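# Zip the suitcase closed along its wheeled end

## Task

Close the suitcase's zipper along the end that carries the wheels, so the suitcase ends up lying flat with the same side facing up as at the start. The zip must stay shut on its own, since anything held closed only by a gripper does not count. Then release everything and pull both grippers away.

## Robot and tools

Robot: two arms, left_arm and right_arm, each ending in a parallel two-finger gripper. The names are labels only and say nothing about which side of an image an arm appears on. The fingers extend along the gripper's own +z axis and close toward each other along its y axis. The reported hand point sits midway between the finger pads, roughly 1 cm short of the tips.

Frame: every pose lives in one scene frame. Its origin is on the table surface midway between the arm bases, +z is up, +x reaches out across the table, and left_arm sits toward +y. Positions are metres; orientations are quaternions written w first (qw, qx, qy, qz).

Row layout: every command row has 16 numbers, both arms always included even if one is idle: left_arm x, y, z, qw, qx, qy, qz, opening, then right_arm x, y, z, qw, qx, qy, qz, opening. x, y, z and the quaternion are an absolute target pose for that gripper's hand point in the scene frame, not an offset. Opening runs from -1 (closed) to +1 (fully open, 0.094 m). To keep an arm still, resend its exact pose from the most recent result plus the opening it should keep; to keep a gripper's orientation fixed, repeat the same quaternion in every row rather than copying the drifting reported one.

Tools:
- execute_actions(actions): a list of actions run in sequence. Each action is a table of up to 15 rows, one row per control step of 1/30 s; if fewer than 15 rows are given, the last row is held for the remaining steps. An empty list simply reports state and images. Any target more than 0.6 m from the gripper's current position along any of that gripper's own axes makes the action refused for both arms; if the first action fails this, or any action is malformed, nothing in the call runs.
- move(target, speed, blocking): target is one 16-number row as above. Each gripper travels in a straight line toward its pose; both finish together, lasting 0.5 to 10 s (cut off at 10 s). speed is the path's top speed in m/s, 0.002 to 0.5, default 0.25; rotation is capped at twice that value in rad/s. The opening is applied at the start. Paths ignore obstacles and the other arm, and the real hand can lag, wander or overshoot the speed, especially near full reach. blocking=false returns after 0.5 s while motion continues; until a result shows the move has ended, new moves and action rows are refused, so use wait or stop first.
- wait(seconds): 0 to 10 s; arms hold their last command, and a running move keeps going (returns early if it ends).
- stop(): brakes the current move; faster motion needs more distance. Fingers are not braked.
- zoom_image(camera, region): a sharper crop of the latest image from cam_high, cam_low, cam_left_wrist or cam_right_wrist; region is [x0, y0, x1, y1] in pixels, top-left origin, at most 504 by 504.
- finished_scene(scene): ends the current scene, given its number, after the last command has been held; irreversible. Its result reports success and introduces the next task.

Control behaviour: every step, the commanded pose is limited to within 70 mm and 16 degrees of the measured pose, so a distant target may take several actions; after an action an arm only continues up to its last clipped pose, so send the remainder next. Position wins over orientation if both cannot be met. Expect final positions a centimetre or more off, usually low. Elbows stop just short of straight. Joint limits (rad): waist -2.618 to 3.054, shoulder 0 to 3.142, elbow 0 to 3.142, wrist pitch -1.571 to 1.571, wrist yaw -1.571 to 1.571, wrist roll -2.094 to 2.094.

Results: a state line gives each arm's hand position and quaternion (printed position may be off, more at long reach). Hand target lines show the pose each arm is currently being driven to. grip_measured is the finger opening on the command scale; the last Joint positions value is the opening in metres; each gripper can read up to about 1 mm off. To grip, command about 0.03 below grip_measured (less for a lighter hold); pad force tops out near 50 to 62 N, weaker on thin parts under ~2 mm. A move adds a "move:" line with its ending: done, off_target, moving, held (a check blocked the final step) or fault; if only one arm is named the other finished fine. limits=paced means the pose was clipped; limits=held means some steps were blocked, after which the arm may surge faster than speed. Distance from each pose is also reported. "pose unreachable" means the clearance check altered or blocked that arm's command. Joint torques are total drive output and include offsets and noise. MOTOR HOT appears from 75 °C; at 90 °C that arm halts for 10 s, and at 100 °C it goes limp and drops; holding loads, even while idle, heats motors. FAULT lines mark arm stops. Camera calibration (intrinsics, distortion, world-to-camera transforms) is provided for all four cameras and may be slightly off.

Avoid: knocking or placing anything off the table, letting the arms collide or press on each other, fast impacts (faster contact hits harder, and aiming deeper past a surface presses harder), drops, slips and slams. Finish with the zipper closed unaided, the case flat and upright, grippers open and withdrawn. Smooth, quick, low-effort motion is preferred.

Each tool is called after "Call:" by a JSON object that holds its "method" and its "body".

## Session

I'll start by looking at the scene.

Call:
{"method": "execute_actions", "body": {"actions": []}}

Scene clock: 0.00 s.
left_arm: end_effector_position=(+0.2427, +0.3834, +0.1718) grip_measured=+1.000 end_effector_quat_wxyz=(-0.035, +0.769, -0.593, +0.236) | right_arm: end_effector_position=(+0.3374, -0.5657, +0.1814) grip_measured=+1.000 end_effector_quat_wxyz=(+0.573, +0.262, +0.678, +0.378)
Joint positions: left_arm=[ 0.764  1.358  1.207 -1.277  0.461 -1.081  0.094] | right_arm=[-0.904  1.985  1.072  0.746 -1.223  0.796  0.094]
Joint velocities: left_arm=[-0.007  0.012 -0.007  0.066 -0.037 -0.022  0.   ] | right_arm=[ 0.012  0.002  0.012 -0.081  0.007 -0.007  0.   ]
Joint torques (N m, as the arm reports them, + toward a larger angle): no reading
Motor temperatures (°C, as the motors report them): left_arm=[26 26 28 27 25 28] | right_arm=[27 28 27 26 28 27]
Hand target (left_arm): +0.243, +0.383, +0.174; -0.039, +0.768, -0.594, +0.236
Hand target (right_arm): +0.337, -0.565, +0.182; +0.573, +0.261, +0.679, +0.378

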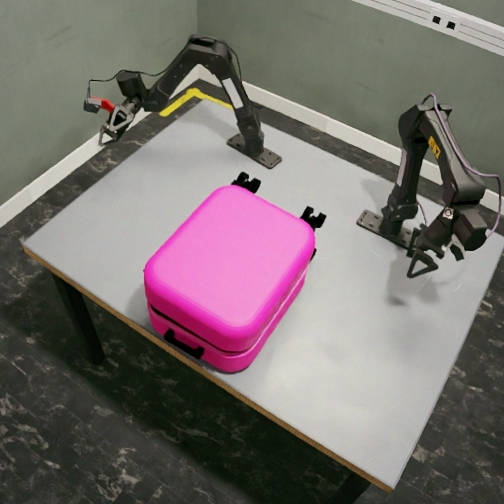

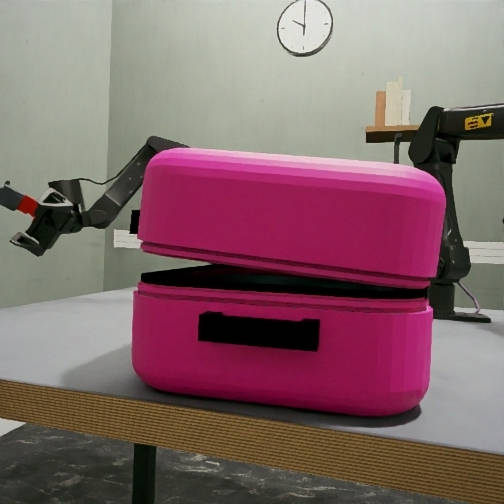

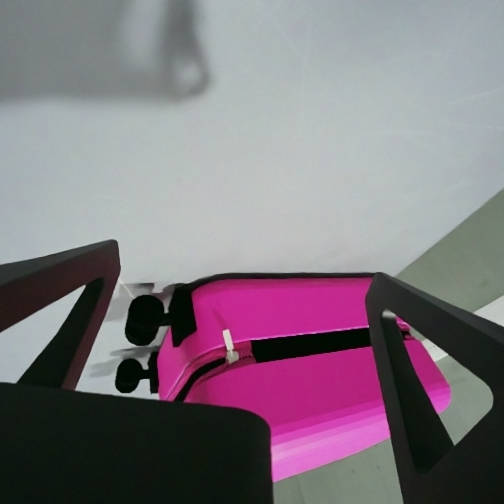

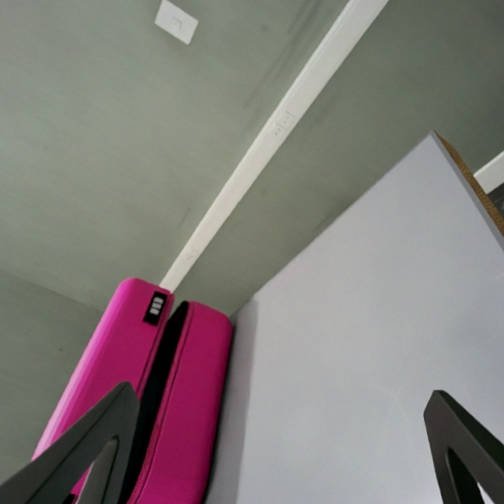

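Call:
{"method": "zoom_image", "body": {"camera": "cam_left_wrist", "region": [100, 250, 460, 504]}}

Call:
{"method": "zoom_image", "body": {"camera": "cam_high", "region": [130, 150, 350, 390]}}

Call:
{"method": "zoom_image", "body": {"camera": "cam_low", "region": [110, 130, 470, 430]}}

Call:
{"method": "zoom_image", "body": {"camera": "cam_right_wrist", "region": [20, 260, 264, 504]}}

Region (100, 250, 460, 504) of cam_left_wrist's 504x504 image, scaled by 1.400, with more detail than that image has; it fills the top 356 rows of this view, and the rest is white.

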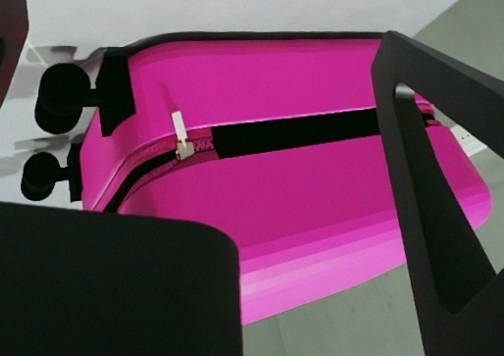

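Region (130, 150, 350, 390) of cam_high's 504x504 image, scaled by 2.100, with more detail than that image has; it fills the left 462 columns of this view, and the rest is white.

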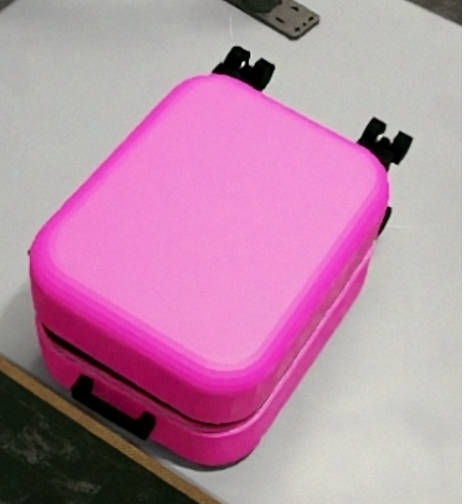

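Region (110, 130, 470, 430) of cam_low's 504x504 image, scaled by 1.400, with more detail than that image has.

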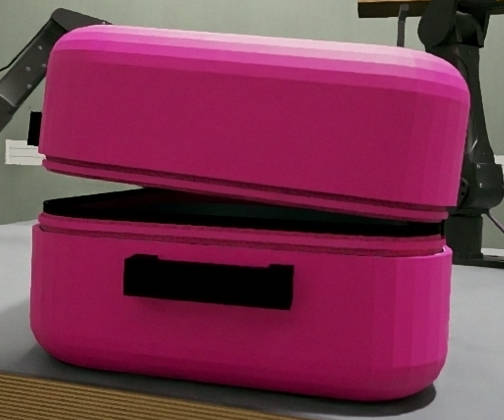

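Region (20, 260, 264, 504) of cam_right_wrist's 504x504 image, scaled by 2.066, with more detail than that image has.

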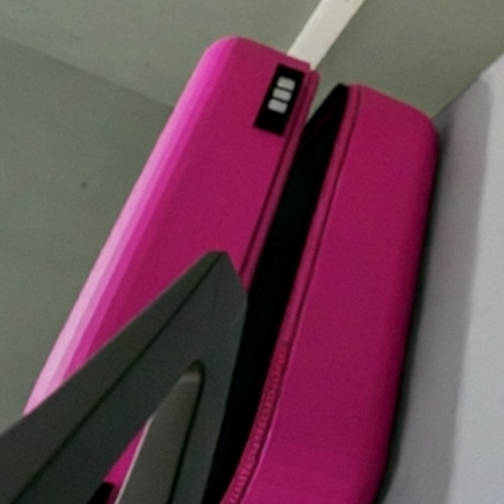

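Call:
{"method": "zoom_image", "body": {"camera": "cam_high", "region": [270, 190, 350, 290]}}

Call:
{"method": "zoom_image", "body": {"camera": "cam_left_wrist", "region": [160, 300, 280, 410]}}

Region (270, 190, 350, 290) of cam_high's 504x504 image, scaled by 5.040, with more detail than that image has; it fills the left 403 columns of this view, and the rest is white.

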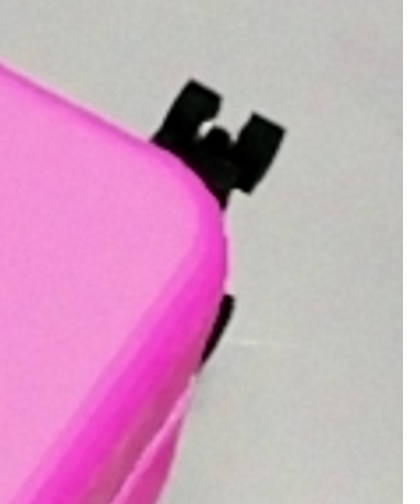

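Region (160, 300, 280, 410) of cam_left_wrist's 504x504 image, scaled by 4.200, with more detail than that image has; it fills the top 462 rows of this view, and the rest is white.

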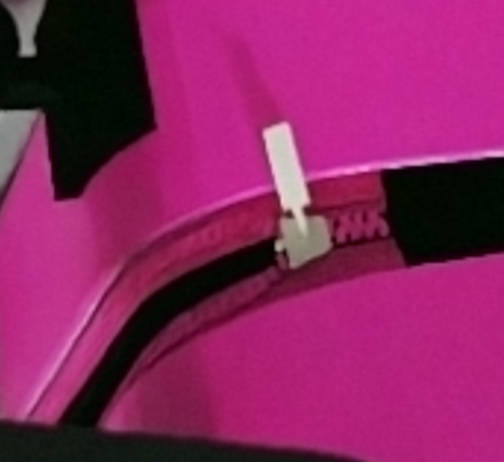

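Call:
{"method": "move", "body": {"target": [0.308, 0.245, 0.16, 0.4766, 0.3894, 0.7481, -0.2481, 1, 0.165, -0.13, 0.195, 0.5049, -0.2884, 0.7925, 0.1838, 1], "speed": 0.35}}

Scene clock: 124.63 s.
left_arm: end_effector_position=(+0.3065, +0.2500, +0.1542) grip_measured=+1.000 end_effector_quat_wxyz=(+0.472, +0.385, +0.757, -0.237) | right_arm: end_effector_position=(+0.1684, -0.1250, +0.1943) grip_measured=+1.000 end_effector_quat_wxyz=(+0.509, -0.283, +0.791, +0.190)
Joint positions: left_arm=[ 0.498  1.395  0.843 -0.778  1.098  1.307  0.094] | right_arm=[ 0.527  0.495  0.467 -0.409 -0.257 -0.106  0.094]
Joint velocities: left_arm=[-0.007 -0.002  0.017 -0.051 -0.007 -0.007  0.   ] | right_arm=[-0.027  0.007  0.002  0.007  0.022 -0.007  0.   ]
Joint torques (N m, as the arm reports them, + toward a larger angle): left_arm=[-0.75 -3.51  8.49  0.74  0.73  0.1 ] | right_arm=[ 0.79  0.69  8.83  2.24 -0.01  0.1 ]
Motor temperatures (°C, as the motors report them): left_arm=[26 28 31 28 26 28] | right_arm=[27 34 29 31 28 27]
Hand target (left_arm): +0.308, +0.246, +0.161; +0.477, +0.388, +0.748, -0.249
Hand target (right_arm): +0.166, -0.125, +0.201; +0.509, -0.281, +0.791, +0.190
Off the commanded pose (left_arm): 0.008 m, 2 deg.
Off the commanded pose (right_arm): 0.006 m, 1 deg.
move: done
camera_calibration (this result's frames):
cam_left_wrist: T_world_to_cam=[[-0.754077, -0.646922, 0.113397, 0.372069], [-0.6065, 0.61963, -0.498213, 0.117896], [0.252041, -0.444466, -0.859607, 0.277887], [0, 0, 0, 1]] pos_world=[0.282034, 0.291159, 0.25542]
cam_right_wrist: T_world_to_cam=[[0.681176, -0.729157, -0.0658033, -0.18681], [-0.636527, -0.545431, -0.545288, 0.193153], [0.361709, 0.413322, -0.835662, 0.244418], [0, 0, 0, 1]] pos_world=[0.161789, -0.131885, 0.297282]

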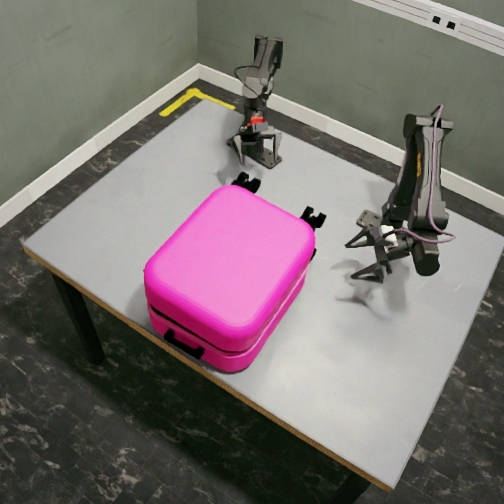

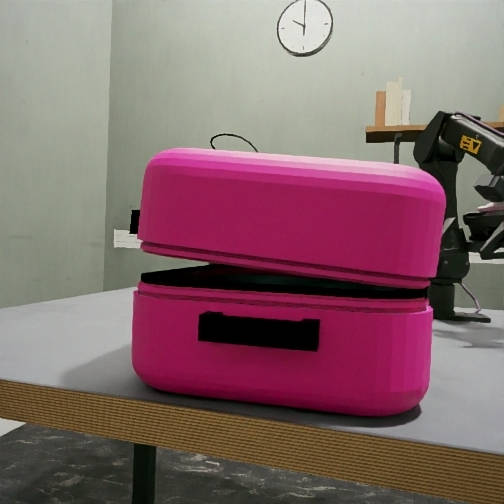

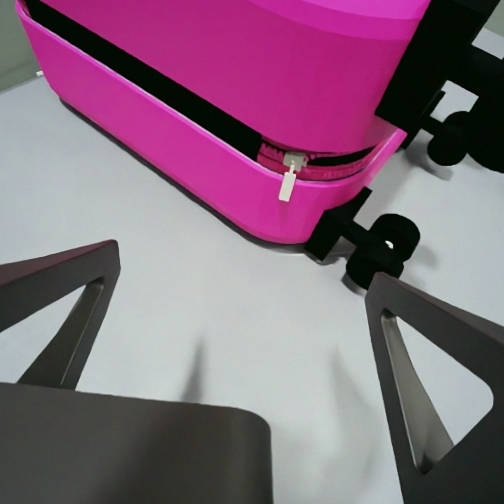

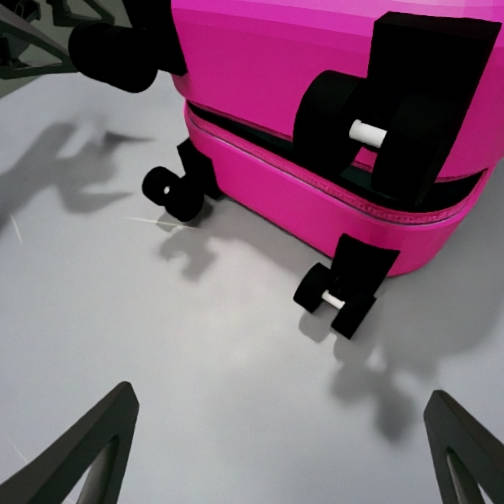

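Call:
{"method": "zoom_image", "body": {"camera": "cam_left_wrist", "region": [240, 110, 420, 270]}}

Call:
{"method": "zoom_image", "body": {"camera": "cam_right_wrist", "region": [130, 0, 504, 300]}}

Region (240, 110, 420, 270) of cam_left_wrist's 504x504 image, scaled by 2.800, with more detail than that image has.

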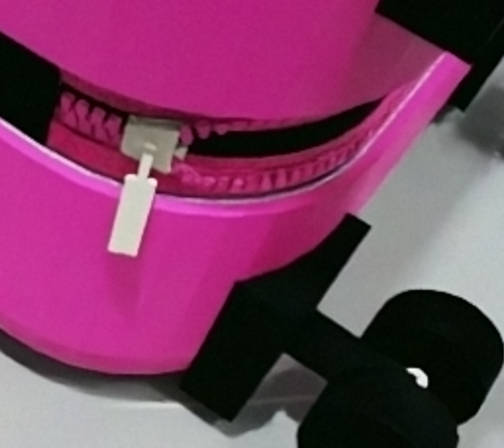

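Region (130, 0, 504, 300) of cam_right_wrist's 504x504 image, scaled by 1.348, with more detail than that image has; it fills the top 404 rows of this view, and the rest is white.

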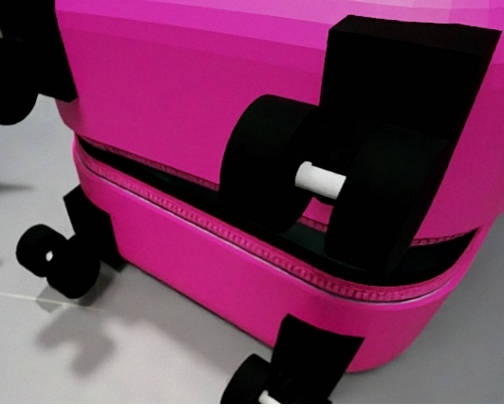

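Call:
{"method": "move", "body": {"target": [0.334, 0.218, 0.126, 0.4394, 0.5266, 0.6275, -0.3687, -0.45, 0.20, -0.14, 0.34, 0.2941, -0.1983, 0.9328, 0.0625, -1], "speed": 0.2}}

Scene clock: 246.87 s.
left_arm: end_effector_position=(+0.3314, +0.2216, +0.1205) grip_measured=-0.449 end_effector_quat_wxyz=(+0.434, +0.524, +0.637, -0.361) | right_arm: end_effector_position=(+0.2054, -0.1373, +0.3361) grip_measured=-0.993 end_effector_quat_wxyz=(+0.304, -0.195, +0.930, +0.065)
Joint positions: left_arm=[ 0.375  1.965  1.25  -1.336  1.15   2.083  0.026] | right_arm=[ 0.633  1.289  1.759 -1.412  0.063  0.09   0.   ]
Joint velocities: left_arm=[-0.012  0.032 -0.012 -0.037  0.022  0.007 -0.   ] | right_arm=[-0.017  0.007 -0.022  0.007 -0.007 -0.051 -0.   ]
Joint torques (N m, as the arm reports them, + toward a larger angle): left_arm=[-0.82 -7.55  6.99 -0.37  0.64  0.12] | right_arm=[ 0.8  -2.5   6.64  1.68  0.11  0.09]
Motor temperatures (°C, as the motors report them): left_arm=[26 28 33 27 27 29] | right_arm=[27 30 33 35 28 27]
Hand target (left_arm): +0.335, +0.219, +0.125; +0.440, +0.523, +0.631, -0.366
Hand target (right_arm): +0.202, -0.138, +0.336; +0.297, -0.195, +0.933, +0.061
Off the commanded pose (left_arm): 0.007 m, 2 deg.
Off the commanded pose (right_arm): 0.007 m, 1 deg.
joint sent to its limit (left arm) — the command would take joint 6 (wrist roll) past its upper limit, so that joint was sent only as far as its limit.
move: done
camera_calibration (this result's frames):
cam_left_wrist: T_world_to_cam=[[-0.959249, -0.250609, 0.130521, 0.354367], [-0.279413, 0.772545, -0.570178, 0.000188696], [0.042058, -0.583412, -0.811087, 0.324529], [0, 0, 0, 1]] pos_world=[0.32633, 0.277996, 0.217076]
cam_right_wrist: T_world_to_cam=[[0.421771, -0.903392, -0.0774104, -0.178442], [-0.906437, -0.418043, -0.0600917, 0.197239], [0.0219255, 0.0955126, -0.995187, 0.434357], [0, 0, 0, 1]] pos_world=[0.244523, -0.120235, 0.430306]

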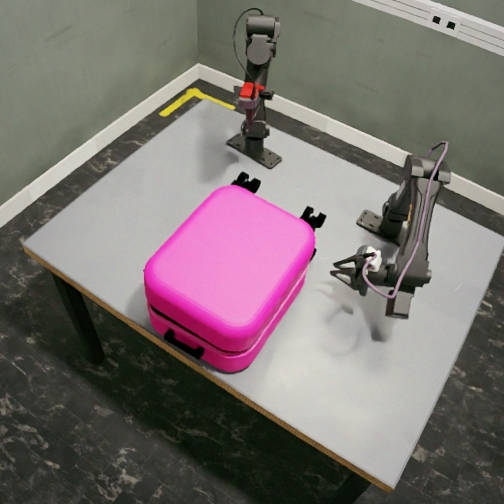

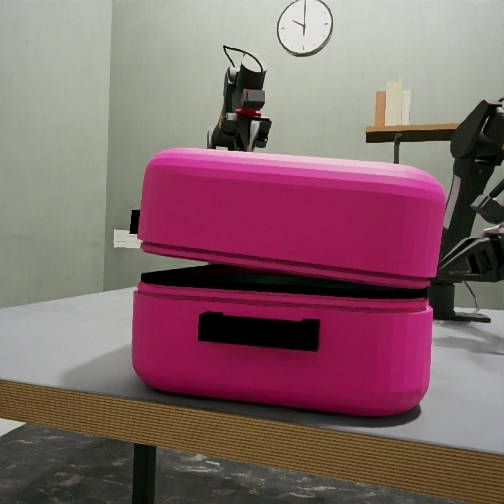

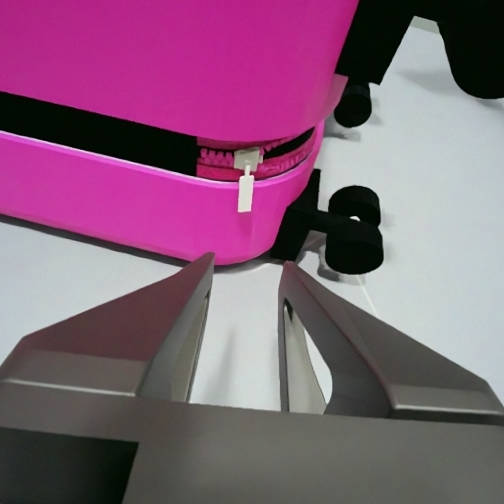

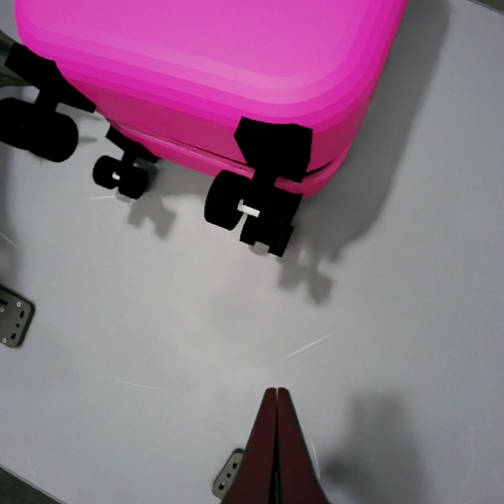

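Call:
{"method": "move", "body": {"target": [0.343, 0.186, 0.113, 0.4394, 0.5266, 0.6275, -0.3687, -0.45, 0.37, -0.08, 0.305, 0.2941, -0.1983, 0.9328, 0.0625, -1], "speed": 0.15}}

Scene clock: 271.23 s.
left_arm: end_effector_position=(+0.3433, +0.1906, +0.1056) grip_measured=-0.449 end_effector_quat_wxyz=(+0.427, +0.528, +0.634, -0.371) | right_arm: end_effector_position=(+0.3706, -0.0782, +0.2988) grip_measured=-0.993 end_effector_quat_wxyz=(+0.293, -0.197, +0.934, +0.060)
Joint positions: left_arm=[ 0.268  1.965  1.203 -1.119  1.182  1.883  0.026] | right_arm=[ 0.546  1.889  2.207 -1.283  0.016  0.015  0.   ]
Joint velocities: left_arm=[ 0.002 -0.002 -0.017  0.051 -0.022 -0.051  0.   ] | right_arm=[-0.007 -0.022 -0.007 -0.051  0.066  0.081 -0.   ]
Joint torques (N m, as the arm reports them, + toward a larger angle): left_arm=[ -0.65 -10.15   3.9    0.27   0.75  -0.09] | right_arm=[ -0.76 -10.3    7.15   1.77  -0.07  -0.05]
Motor temperatures (°C, as the motors report them): left_arm=[26 30 32 28 27 29] | right_arm=[27 30 32 34 28 27]
Hand target (left_arm): +0.343, +0.186, +0.113; +0.439, +0.527, +0.626, -0.371
Hand target (right_arm): +0.371, -0.081, +0.303; +0.295, -0.198, +0.933, +0.061
Off the commanded pose (left_arm): 0.009 m, 2 deg.
Off the commanded pose (right_arm): 0.007 m, 0 deg.
move: done
camera_calibration (this result's frames):
cam_left_wrist: T_world_to_cam=[[-0.962956, -0.228347, 0.143436, 0.355614], [-0.26902, 0.776878, -0.569288, 0.0144697], [0.0185636, -0.586787, -0.809529, 0.302458], [0, 0, 0, 1]] pos_world=[0.340718, 0.247441, 0.202079]
cam_right_wrist: T_world_to_cam=[[0.421056, -0.904257, -0.0709361, -0.199327], [-0.907034, -0.419634, -0.0346009, 0.3619], [0.00152093, 0.0789103, -0.996881, 0.394707], [0, 0, 0, 1]] pos_world=[0.411583, -0.0595237, 0.391858]

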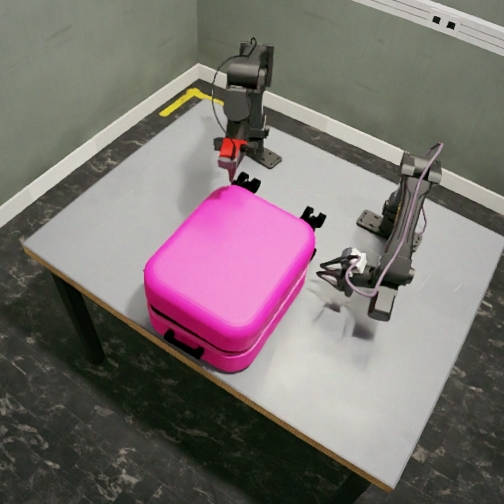

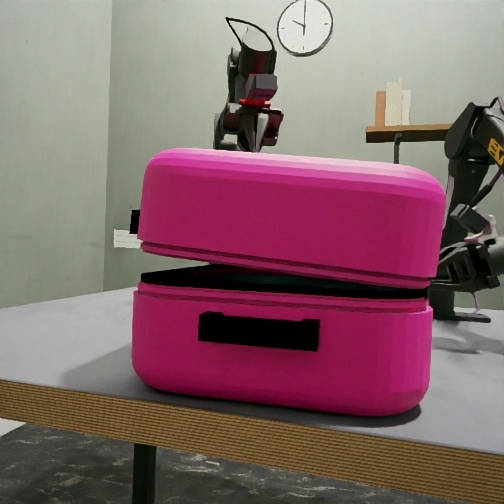

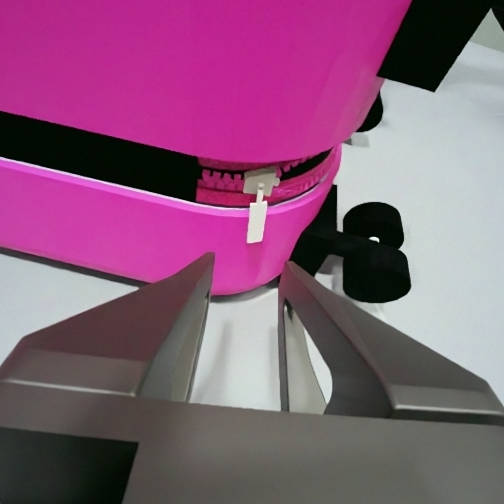

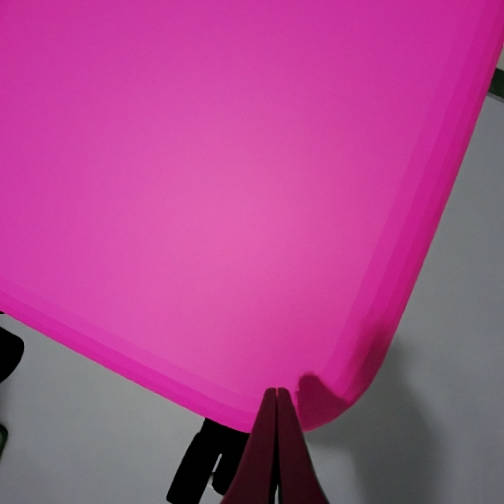

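Call:
{"method": "zoom_image", "body": {"camera": "cam_left_wrist", "region": [190, 140, 350, 300]}}

Region (190, 140, 350, 300) of cam_left_wrist's 504x504 image, scaled by 3.150, with more detail than that image has.

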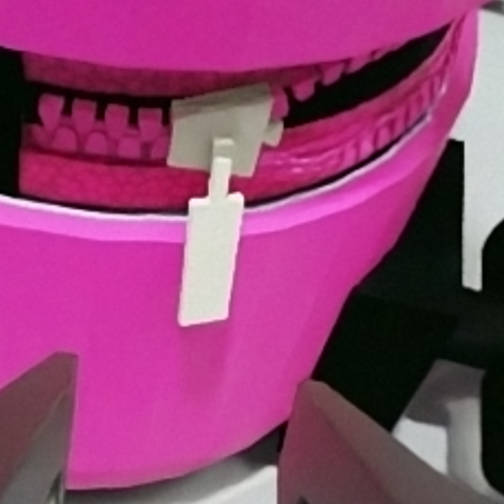

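Call:
{"method": "move", "body": {"target": [0.344, 0.1665, 0.114, 0.4394, 0.5266, 0.6275, -0.3687, -0.45, 0.39, -0.07, 0.29, 0.2941, -0.1983, 0.9328, 0.0625, -1], "speed": 0.05}}

Call:
{"method": "zoom_image", "body": {"camera": "cam_left_wrist", "region": [170, 140, 350, 320]}}

Scene clock: 301.17 s.
left_arm: end_effector_position=(+0.3448, +0.1711, +0.1067) grip_measured=-0.449 end_effector_quat_wxyz=(+0.427, +0.529, +0.634, -0.368) | right_arm: end_effector_position=(+0.3845, -0.0716, +0.2846) grip_measured=-0.993 end_effector_quat_wxyz=(+0.283, -0.198, +0.937, +0.058)
Joint positions: left_arm=[ 0.207  1.906  1.139 -0.953  1.193  1.715  0.026] | right_arm=[ 0.546  1.954  2.247 -1.277  0.015  0.015  0.   ]
Joint velocities: left_arm=[ 0.002  0.002 -0.007  0.022 -0.037  0.037  0.001] | right_arm=[-0.002  0.017 -0.002  0.007  0.066  0.037  0.001]
Joint torques (N m, as the arm reports them, + toward a larger angle): left_arm=[-0.59 -9.58  4.06  0.54  0.78 -0.09] | right_arm=[ -0.47 -10.45   7.23   2.    -0.06  -0.03]
Motor temperatures (°C, as the motors report them): left_arm=[26 33 31 27 27 29] | right_arm=[27 34 32 34 28 27]
Hand target (left_arm): +0.344, +0.167, +0.114; +0.439, +0.527, +0.626, -0.370
Hand target (right_arm): +0.390, -0.070, +0.290; +0.294, -0.198, +0.933, +0.062
Off the commanded pose (left_arm): 0.009 m, 2 deg.
Off the commanded pose (right_arm): 0.008 m, 1 deg.
move: done
camera_calibration (this result's frames):
cam_left_wrist: T_world_to_cam=[[-0.962844, -0.231305, 0.139388, 0.353349], [-0.269117, 0.778779, -0.566639, 0.0300717], [0.0225137, -0.583097, -0.812091, 0.290184], [0, 0, 0, 1]] pos_world=[0.341779, 0.227517, 0.203443]
cam_right_wrist: T_world_to_cam=[[0.420437, -0.904514, -0.0713168, -0.199849], [-0.907169, -0.420507, -0.0147632, 0.371176], [-0.0166357, 0.0709034, -0.997344, 0.386548], [0, 0, 0, 1]] pos_world=[0.427174, -0.0520911, 0.376749]

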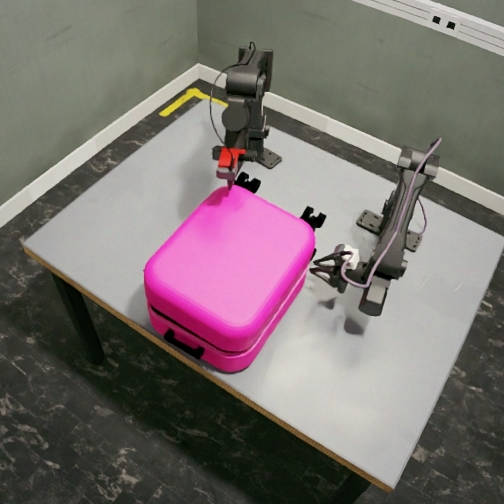

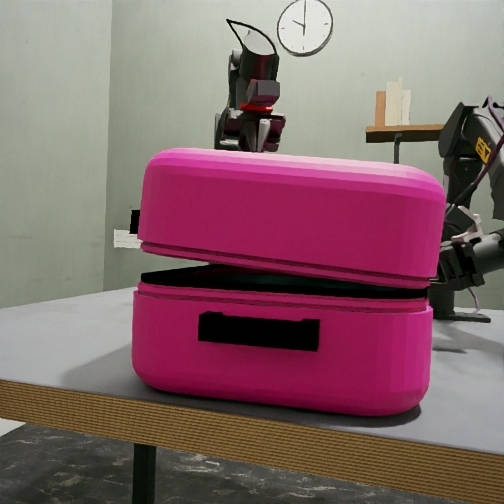

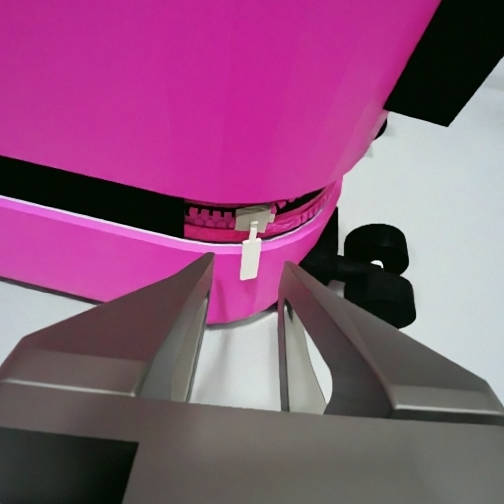

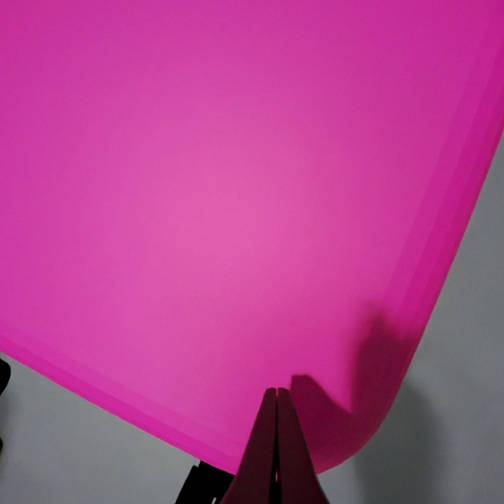

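Region (170, 140, 350, 320) of cam_left_wrist's 504x504 image, scaled by 2.800, with more detail than that image has.

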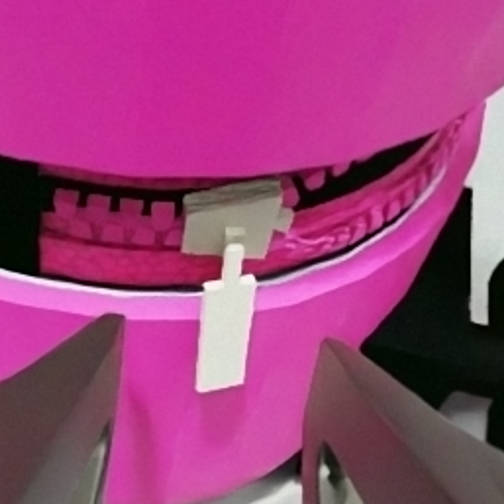

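Call:
{"method": "move", "body": {"target": [0.3455, 0.1565, 0.108, 0.4394, 0.5266, 0.6275, -0.3687, -0.45, 0.39, -0.07, 0.29, 0.2941, -0.1983, 0.9328, 0.0625, -1], "speed": 0.02}}

Call:
{"method": "zoom_image", "body": {"camera": "cam_left_wrist", "region": [170, 160, 350, 340]}}

Scene clock: 314.30 s.
left_arm: end_effector_position=(+0.3459, +0.1654, +0.1013) grip_measured=-0.449 end_effector_quat_wxyz=(+0.426, +0.523, +0.640, -0.367) | right_arm: end_effector_position=(+0.3845, -0.0715, +0.2846) grip_measured=-0.993 end_effector_quat_wxyz=(+0.283, -0.198, +0.936, +0.058)
Joint positions: left_arm=[ 0.188  1.89   1.097 -0.849  1.194  1.623  0.026] | right_arm=[ 0.546  1.954  2.247 -1.277  0.015  0.015  0.   ]
Joint velocities: left_arm=[-0.017 -0.007 -0.012 -0.007 -0.051 -0.007 -0.   ] | right_arm=[ 0.012  0.027  0.007 -0.037 -0.051  0.051  0.001]
Joint torques (N m, as the arm reports them, + toward a larger angle): left_arm=[-1.63 -9.2   4.3   0.8   0.76 -0.07] | right_arm=[ -0.49 -10.39   7.39   1.99  -0.06  -0.03]
Motor temperatures (°C, as the motors report them): left_arm=[26 33 31 27 27 29] | right_arm=[27 34 32 34 28 27]
Hand target (left_arm): +0.345, +0.157, +0.108; +0.439, +0.527, +0.626, -0.370
Hand target (right_arm): +0.390, -0.070, +0.290; +0.294, -0.198, +0.933, +0.063
Off the commanded pose (left_arm): 0.011 m, 2 deg.
Off the commanded pose (right_arm): 0.008 m, 1 deg.
move: off_target (left_arm)
camera_calibration (this result's frames):
cam_left_wrist: T_world_to_cam=[[-0.958073, -0.245574, 0.147612, 0.353721], [-0.285536, 0.775561, -0.563005, 0.0376155], [0.023777, -0.581549, -0.813164, 0.281799], [0, 0, 0, 1]] pos_world=[0.342931, 0.221571, 0.198113]
cam_right_wrist: T_world_to_cam=[[0.420619, -0.904405, -0.0716337, -0.199753], [-0.907082, -0.420695, -0.0147623, 0.37113], [-0.0167848, 0.0711869, -0.997322, 0.386614], [0, 0, 0, 1]] pos_world=[0.427154, -0.0520468, 0.376748]

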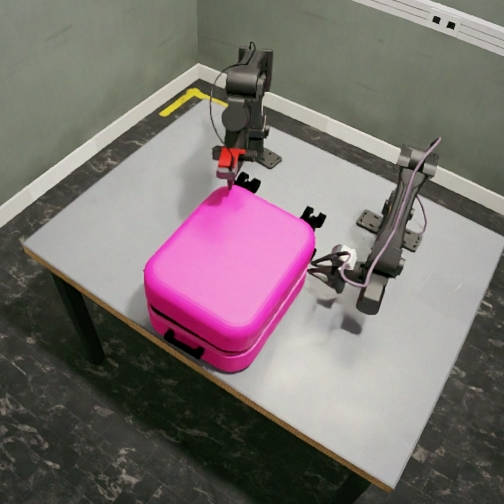

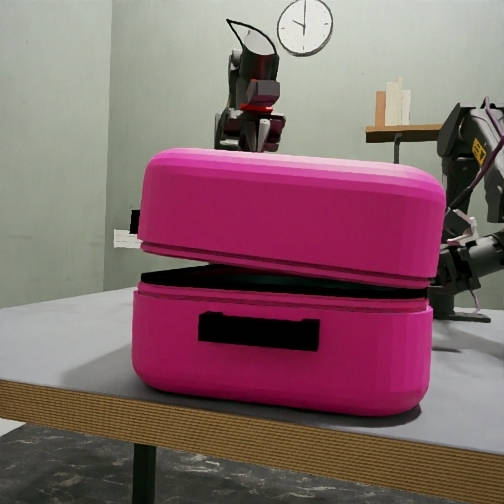

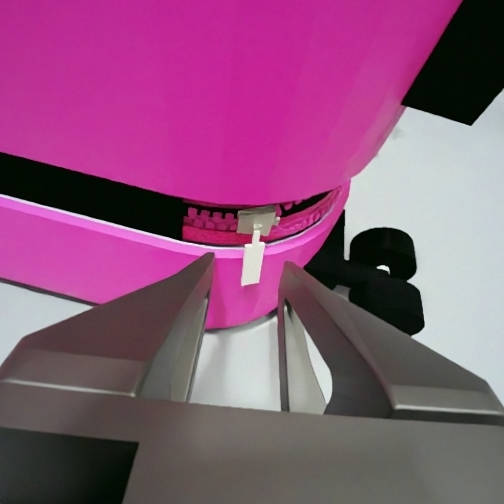

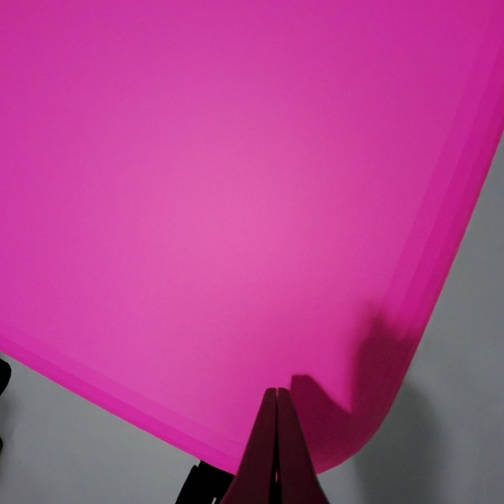

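Region (170, 160, 350, 340) of cam_left_wrist's 504x504 image, scaled by 2.800, with more detail than that image has.

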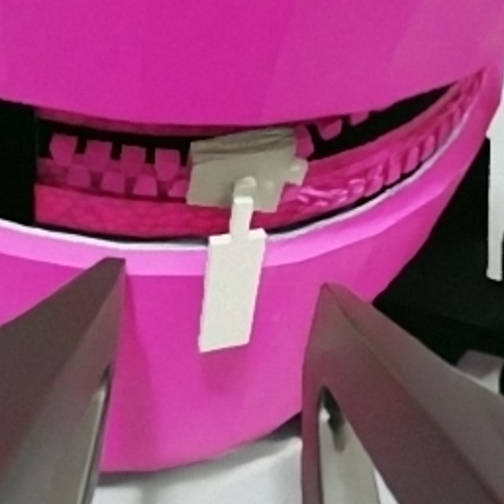

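Call:
{"method": "move", "body": {"target": [0.3455, 0.159, 0.108, 0.4394, 0.5266, 0.6275, -0.3687, -0.9, 0.39, -0.07, 0.29, 0.2941, -0.1983, 0.9328, 0.0625, -1], "speed": 0.02}}

Call:
{"method": "zoom_image", "body": {"camera": "cam_left_wrist", "region": [170, 160, 350, 340]}}

Scene clock: 323.17 s.
left_arm: end_effector_position=(+0.3466, +0.1655, +0.1013) grip_measured=-0.899 end_effector_quat_wxyz=(+0.427, +0.523, +0.641, -0.366) | right_arm: end_effector_position=(+0.3845, -0.0715, +0.2846) grip_measured=-0.993 end_effector_quat_wxyz=(+0.283, -0.198, +0.936, +0.058)
Joint positions: left_arm=[ 0.188  1.889  1.096 -0.842  1.194  1.616  0.005] | right_arm=[ 0.546  1.954  2.247 -1.277  0.015  0.015  0.   ]
Joint velocities: left_arm=[-0.002 -0.012 -0.002  0.007  0.007  0.022  0.001] | right_arm=[ 0.017 -0.007 -0.012 -0.051  0.037  0.037  0.001]
Joint torques (N m, as the arm reports them, + toward a larger angle): left_arm=[-1.15 -8.98  4.84  0.62  0.79  0.03] | right_arm=[ -0.48 -10.39   7.39   1.99  -0.06  -0.03]
Motor temperatures (°C, as the motors report them): left_arm=[26 33 31 27 27 29] | right_arm=[27 34 32 34 28 27]
Hand target (left_arm): +0.345, +0.159, +0.108; +0.439, +0.527, +0.627, -0.369
Hand target (right_arm): +0.390, -0.070, +0.290; +0.294, -0.198, +0.933, +0.063
Off the commanded pose (left_arm): 0.009 m, 2 deg.
Off the commanded pose (right_arm): 0.008 m, 1 deg.
move: done
camera_calibration (this result's frames):
cam_left_wrist: T_world_to_cam=[[-0.957601, -0.247905, 0.146777, 0.35476], [-0.28694, 0.775064, -0.562976, 0.0382712], [0.0258027, -0.581222, -0.813336, 0.281128], [0, 0, 0, 1]] pos_world=[0.343446, 0.221682, 0.198127]
cam_right_wrist: T_world_to_cam=[[0.420619, -0.904405, -0.0716337, -0.199753], [-0.907082, -0.420695, -0.0147623, 0.37113], [-0.0167848, 0.0711869, -0.997322, 0.386614], [0, 0, 0, 1]] pos_world=[0.427154, -0.0520468, 0.376748]

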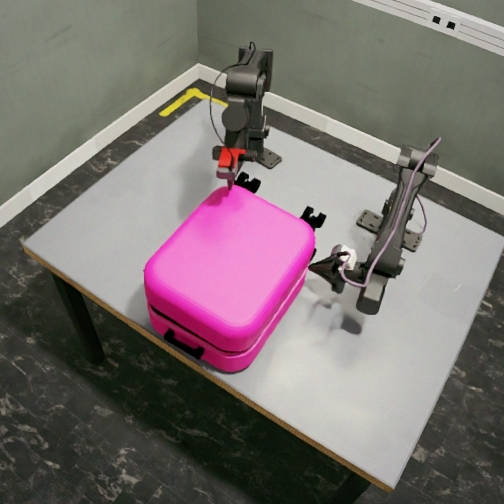

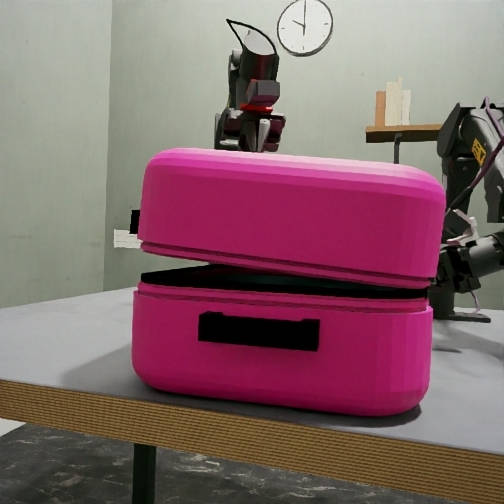

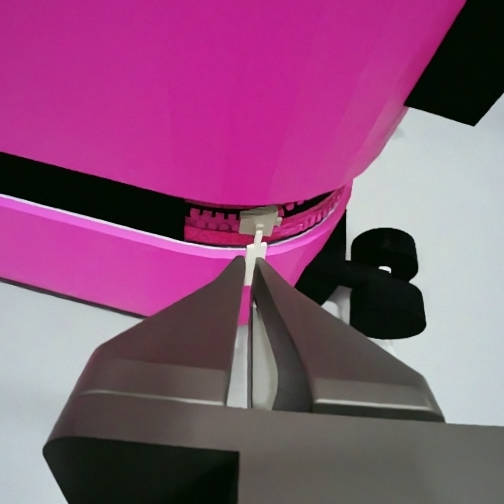

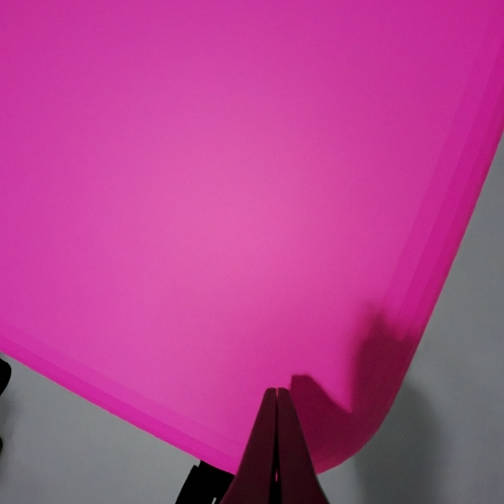

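Region (170, 160, 350, 340) of cam_left_wrist's 504x504 image, scaled by 2.800, with more detail than that image has.

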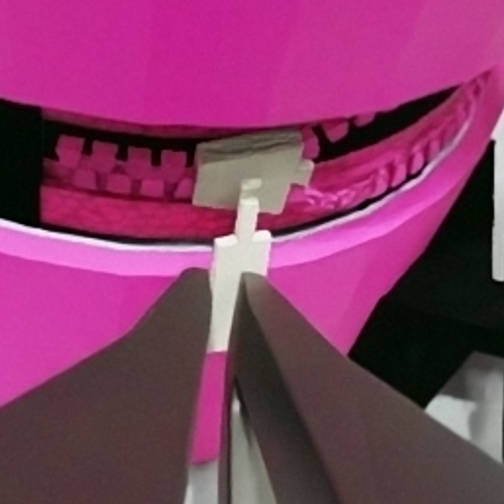

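Call:
{"method": "execute_actions", "body": {"actions": [[[0.3455, 0.159, 0.108, 0.4394, 0.5266, 0.6275, -0.3687, -0.5, 0.39, -0.07, 0.29, 0.2941, -0.1983, 0.9328, 0.0625, -1]], [[0.3455, 0.157, 0.108, 0.4394, 0.5266, 0.6275, -0.3687, -0.5, 0.39, -0.07, 0.29, 0.2941, -0.1983, 0.9328, 0.0625, -1], [0.3455, 0.156, 0.108, 0.4394, 0.5266, 0.6275, -0.3687, -0.5, 0.39, -0.07, 0.29, 0.2941, -0.1983, 0.9328, 0.0625, -1], [0.3456, 0.155, 0.108, 0.4394, 0.5266, 0.6275, -0.3687, -0.5, 0.39, -0.07, 0.29, 0.2941, -0.1983, 0.9328, 0.0625, -1], [0.3457, 0.154, 0.108, 0.4394, 0.5266, 0.6275, -0.3687, -0.5, 0.39, -0.07, 0.29, 0.2941, -0.1983, 0.9328, 0.0625, -1], [0.3458, 0.153, 0.108, 0.4394, 0.5266, 0.6275, -0.3687, -0.5, 0.39, -0.07, 0.29, 0.2941, -0.1983, 0.9328, 0.0625, -1], [0.3459, 0.152, 0.108, 0.4394, 0.5266, 0.6275, -0.3687, -0.5, 0.39, -0.07, 0.29, 0.2941, -0.1983, 0.9328, 0.0625, -1], [0.346, 0.151, 0.108, 0.4394, 0.5266, 0.6275, -0.3687, -0.5, 0.39, -0.07, 0.29, 0.2941, -0.1983, 0.9328, 0.0625, -1], [0.346, 0.150, 0.108, 0.4394, 0.5266, 0.6275, -0.3687, -0.5, 0.39, -0.07, 0.29, 0.2941, -0.1983, 0.9328, 0.0625, -1]]]}}

Call:
{"method": "zoom_image", "body": {"camera": "cam_left_wrist", "region": [170, 160, 350, 340]}}

Scene clock: 336.90 s.
left_arm: end_effector_position=(+0.3470, +0.1626, +0.1015) grip_measured=-0.502 end_effector_quat_wxyz=(+0.427, +0.519, +0.644, -0.365) | right_arm: end_effector_position=(+0.3845, -0.0714, +0.2846) grip_measured=-0.993 end_effector_quat_wxyz=(+0.283, -0.199, +0.936, +0.058)
Joint positions: left_arm=[ 0.178  1.873  1.076 -0.795  1.194  1.564  0.023] | right_arm=[ 0.546  1.954  2.247 -1.277  0.015  0.015  0.   ]
Joint velocities: left_arm=[-0.027 -0.032  0.002 -0.007 -0.081 -0.066 -0.   ] | right_arm=[-0.012  0.012  0.007  0.066 -0.066 -0.022 -0.001]
Joint torques (N m, as the arm reports them, + toward a larger angle): left_arm=[-2.52 -8.86  4.25  0.89  0.78 -0.08] | right_arm=[ -0.49 -10.39   7.39   1.99  -0.06  -0.03]
Motor temperatures (°C, as the motors report them): left_arm=[26 33 31 27 27 29] | right_arm=[27 34 33 35 28 27]
Hand target (left_arm): +0.345, +0.150, +0.108; +0.438, +0.527, +0.627, -0.370
Hand target (right_arm): +0.390, -0.070, +0.290; +0.294, -0.198, +0.933, +0.063
Off the commanded pose (left_arm): 0.014 m, 3 deg.
Off the commanded pose (right_arm): 0.008 m, 1 deg.
camera_calibration (this result's frames):
cam_left_wrist: T_world_to_cam=[[-0.954439, -0.257155, 0.151387, 0.354269], [-0.297133, 0.772162, -0.561674, 0.044658], [0.0275414, -0.581065, -0.813391, 0.278985], [0, 0, 0, 1]] pos_world=[0.343714, 0.218727, 0.198375]
cam_right_wrist: T_world_to_cam=[[0.4208, -0.904296, -0.0719506, -0.199656], [-0.906995, -0.420882, -0.0147614, 0.371083], [-0.0169341, 0.0714705, -0.997299, 0.386679], [0, 0, 0, 1]] pos_world=[0.427134, -0.0520025, 0.376747]

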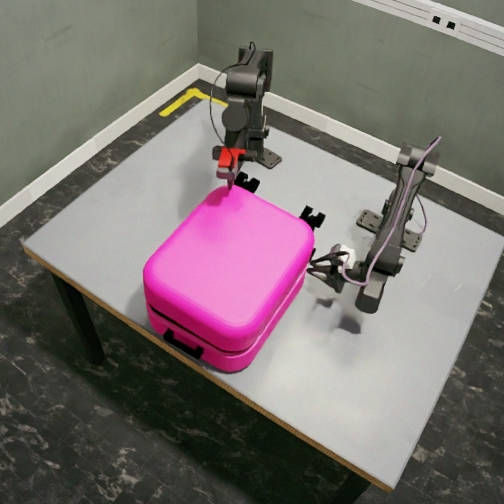

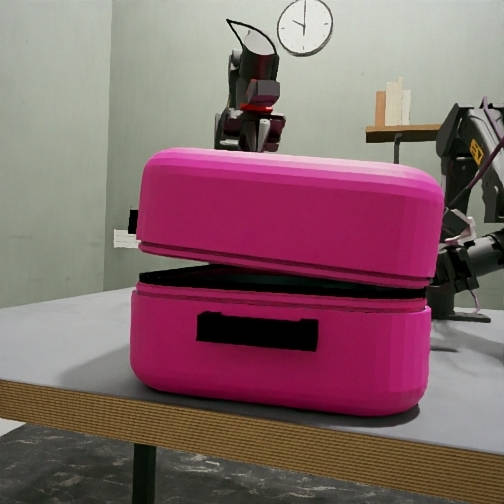

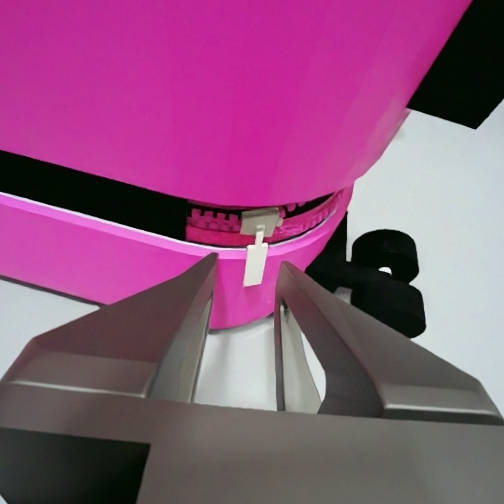

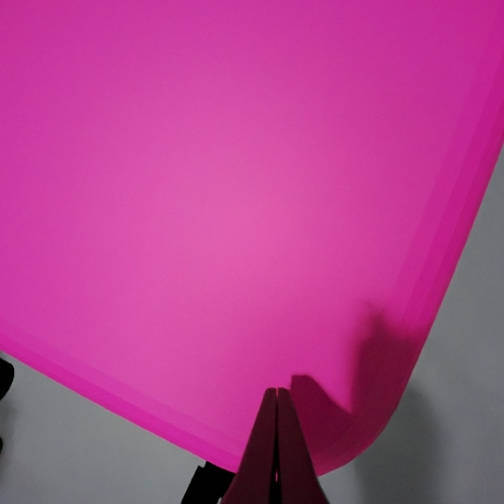

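Region (170, 160, 350, 340) of cam_left_wrist's 504x504 image, scaled by 2.800, with more detail than that image has.

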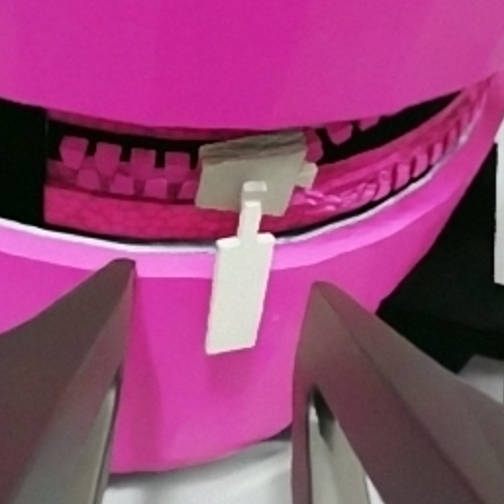

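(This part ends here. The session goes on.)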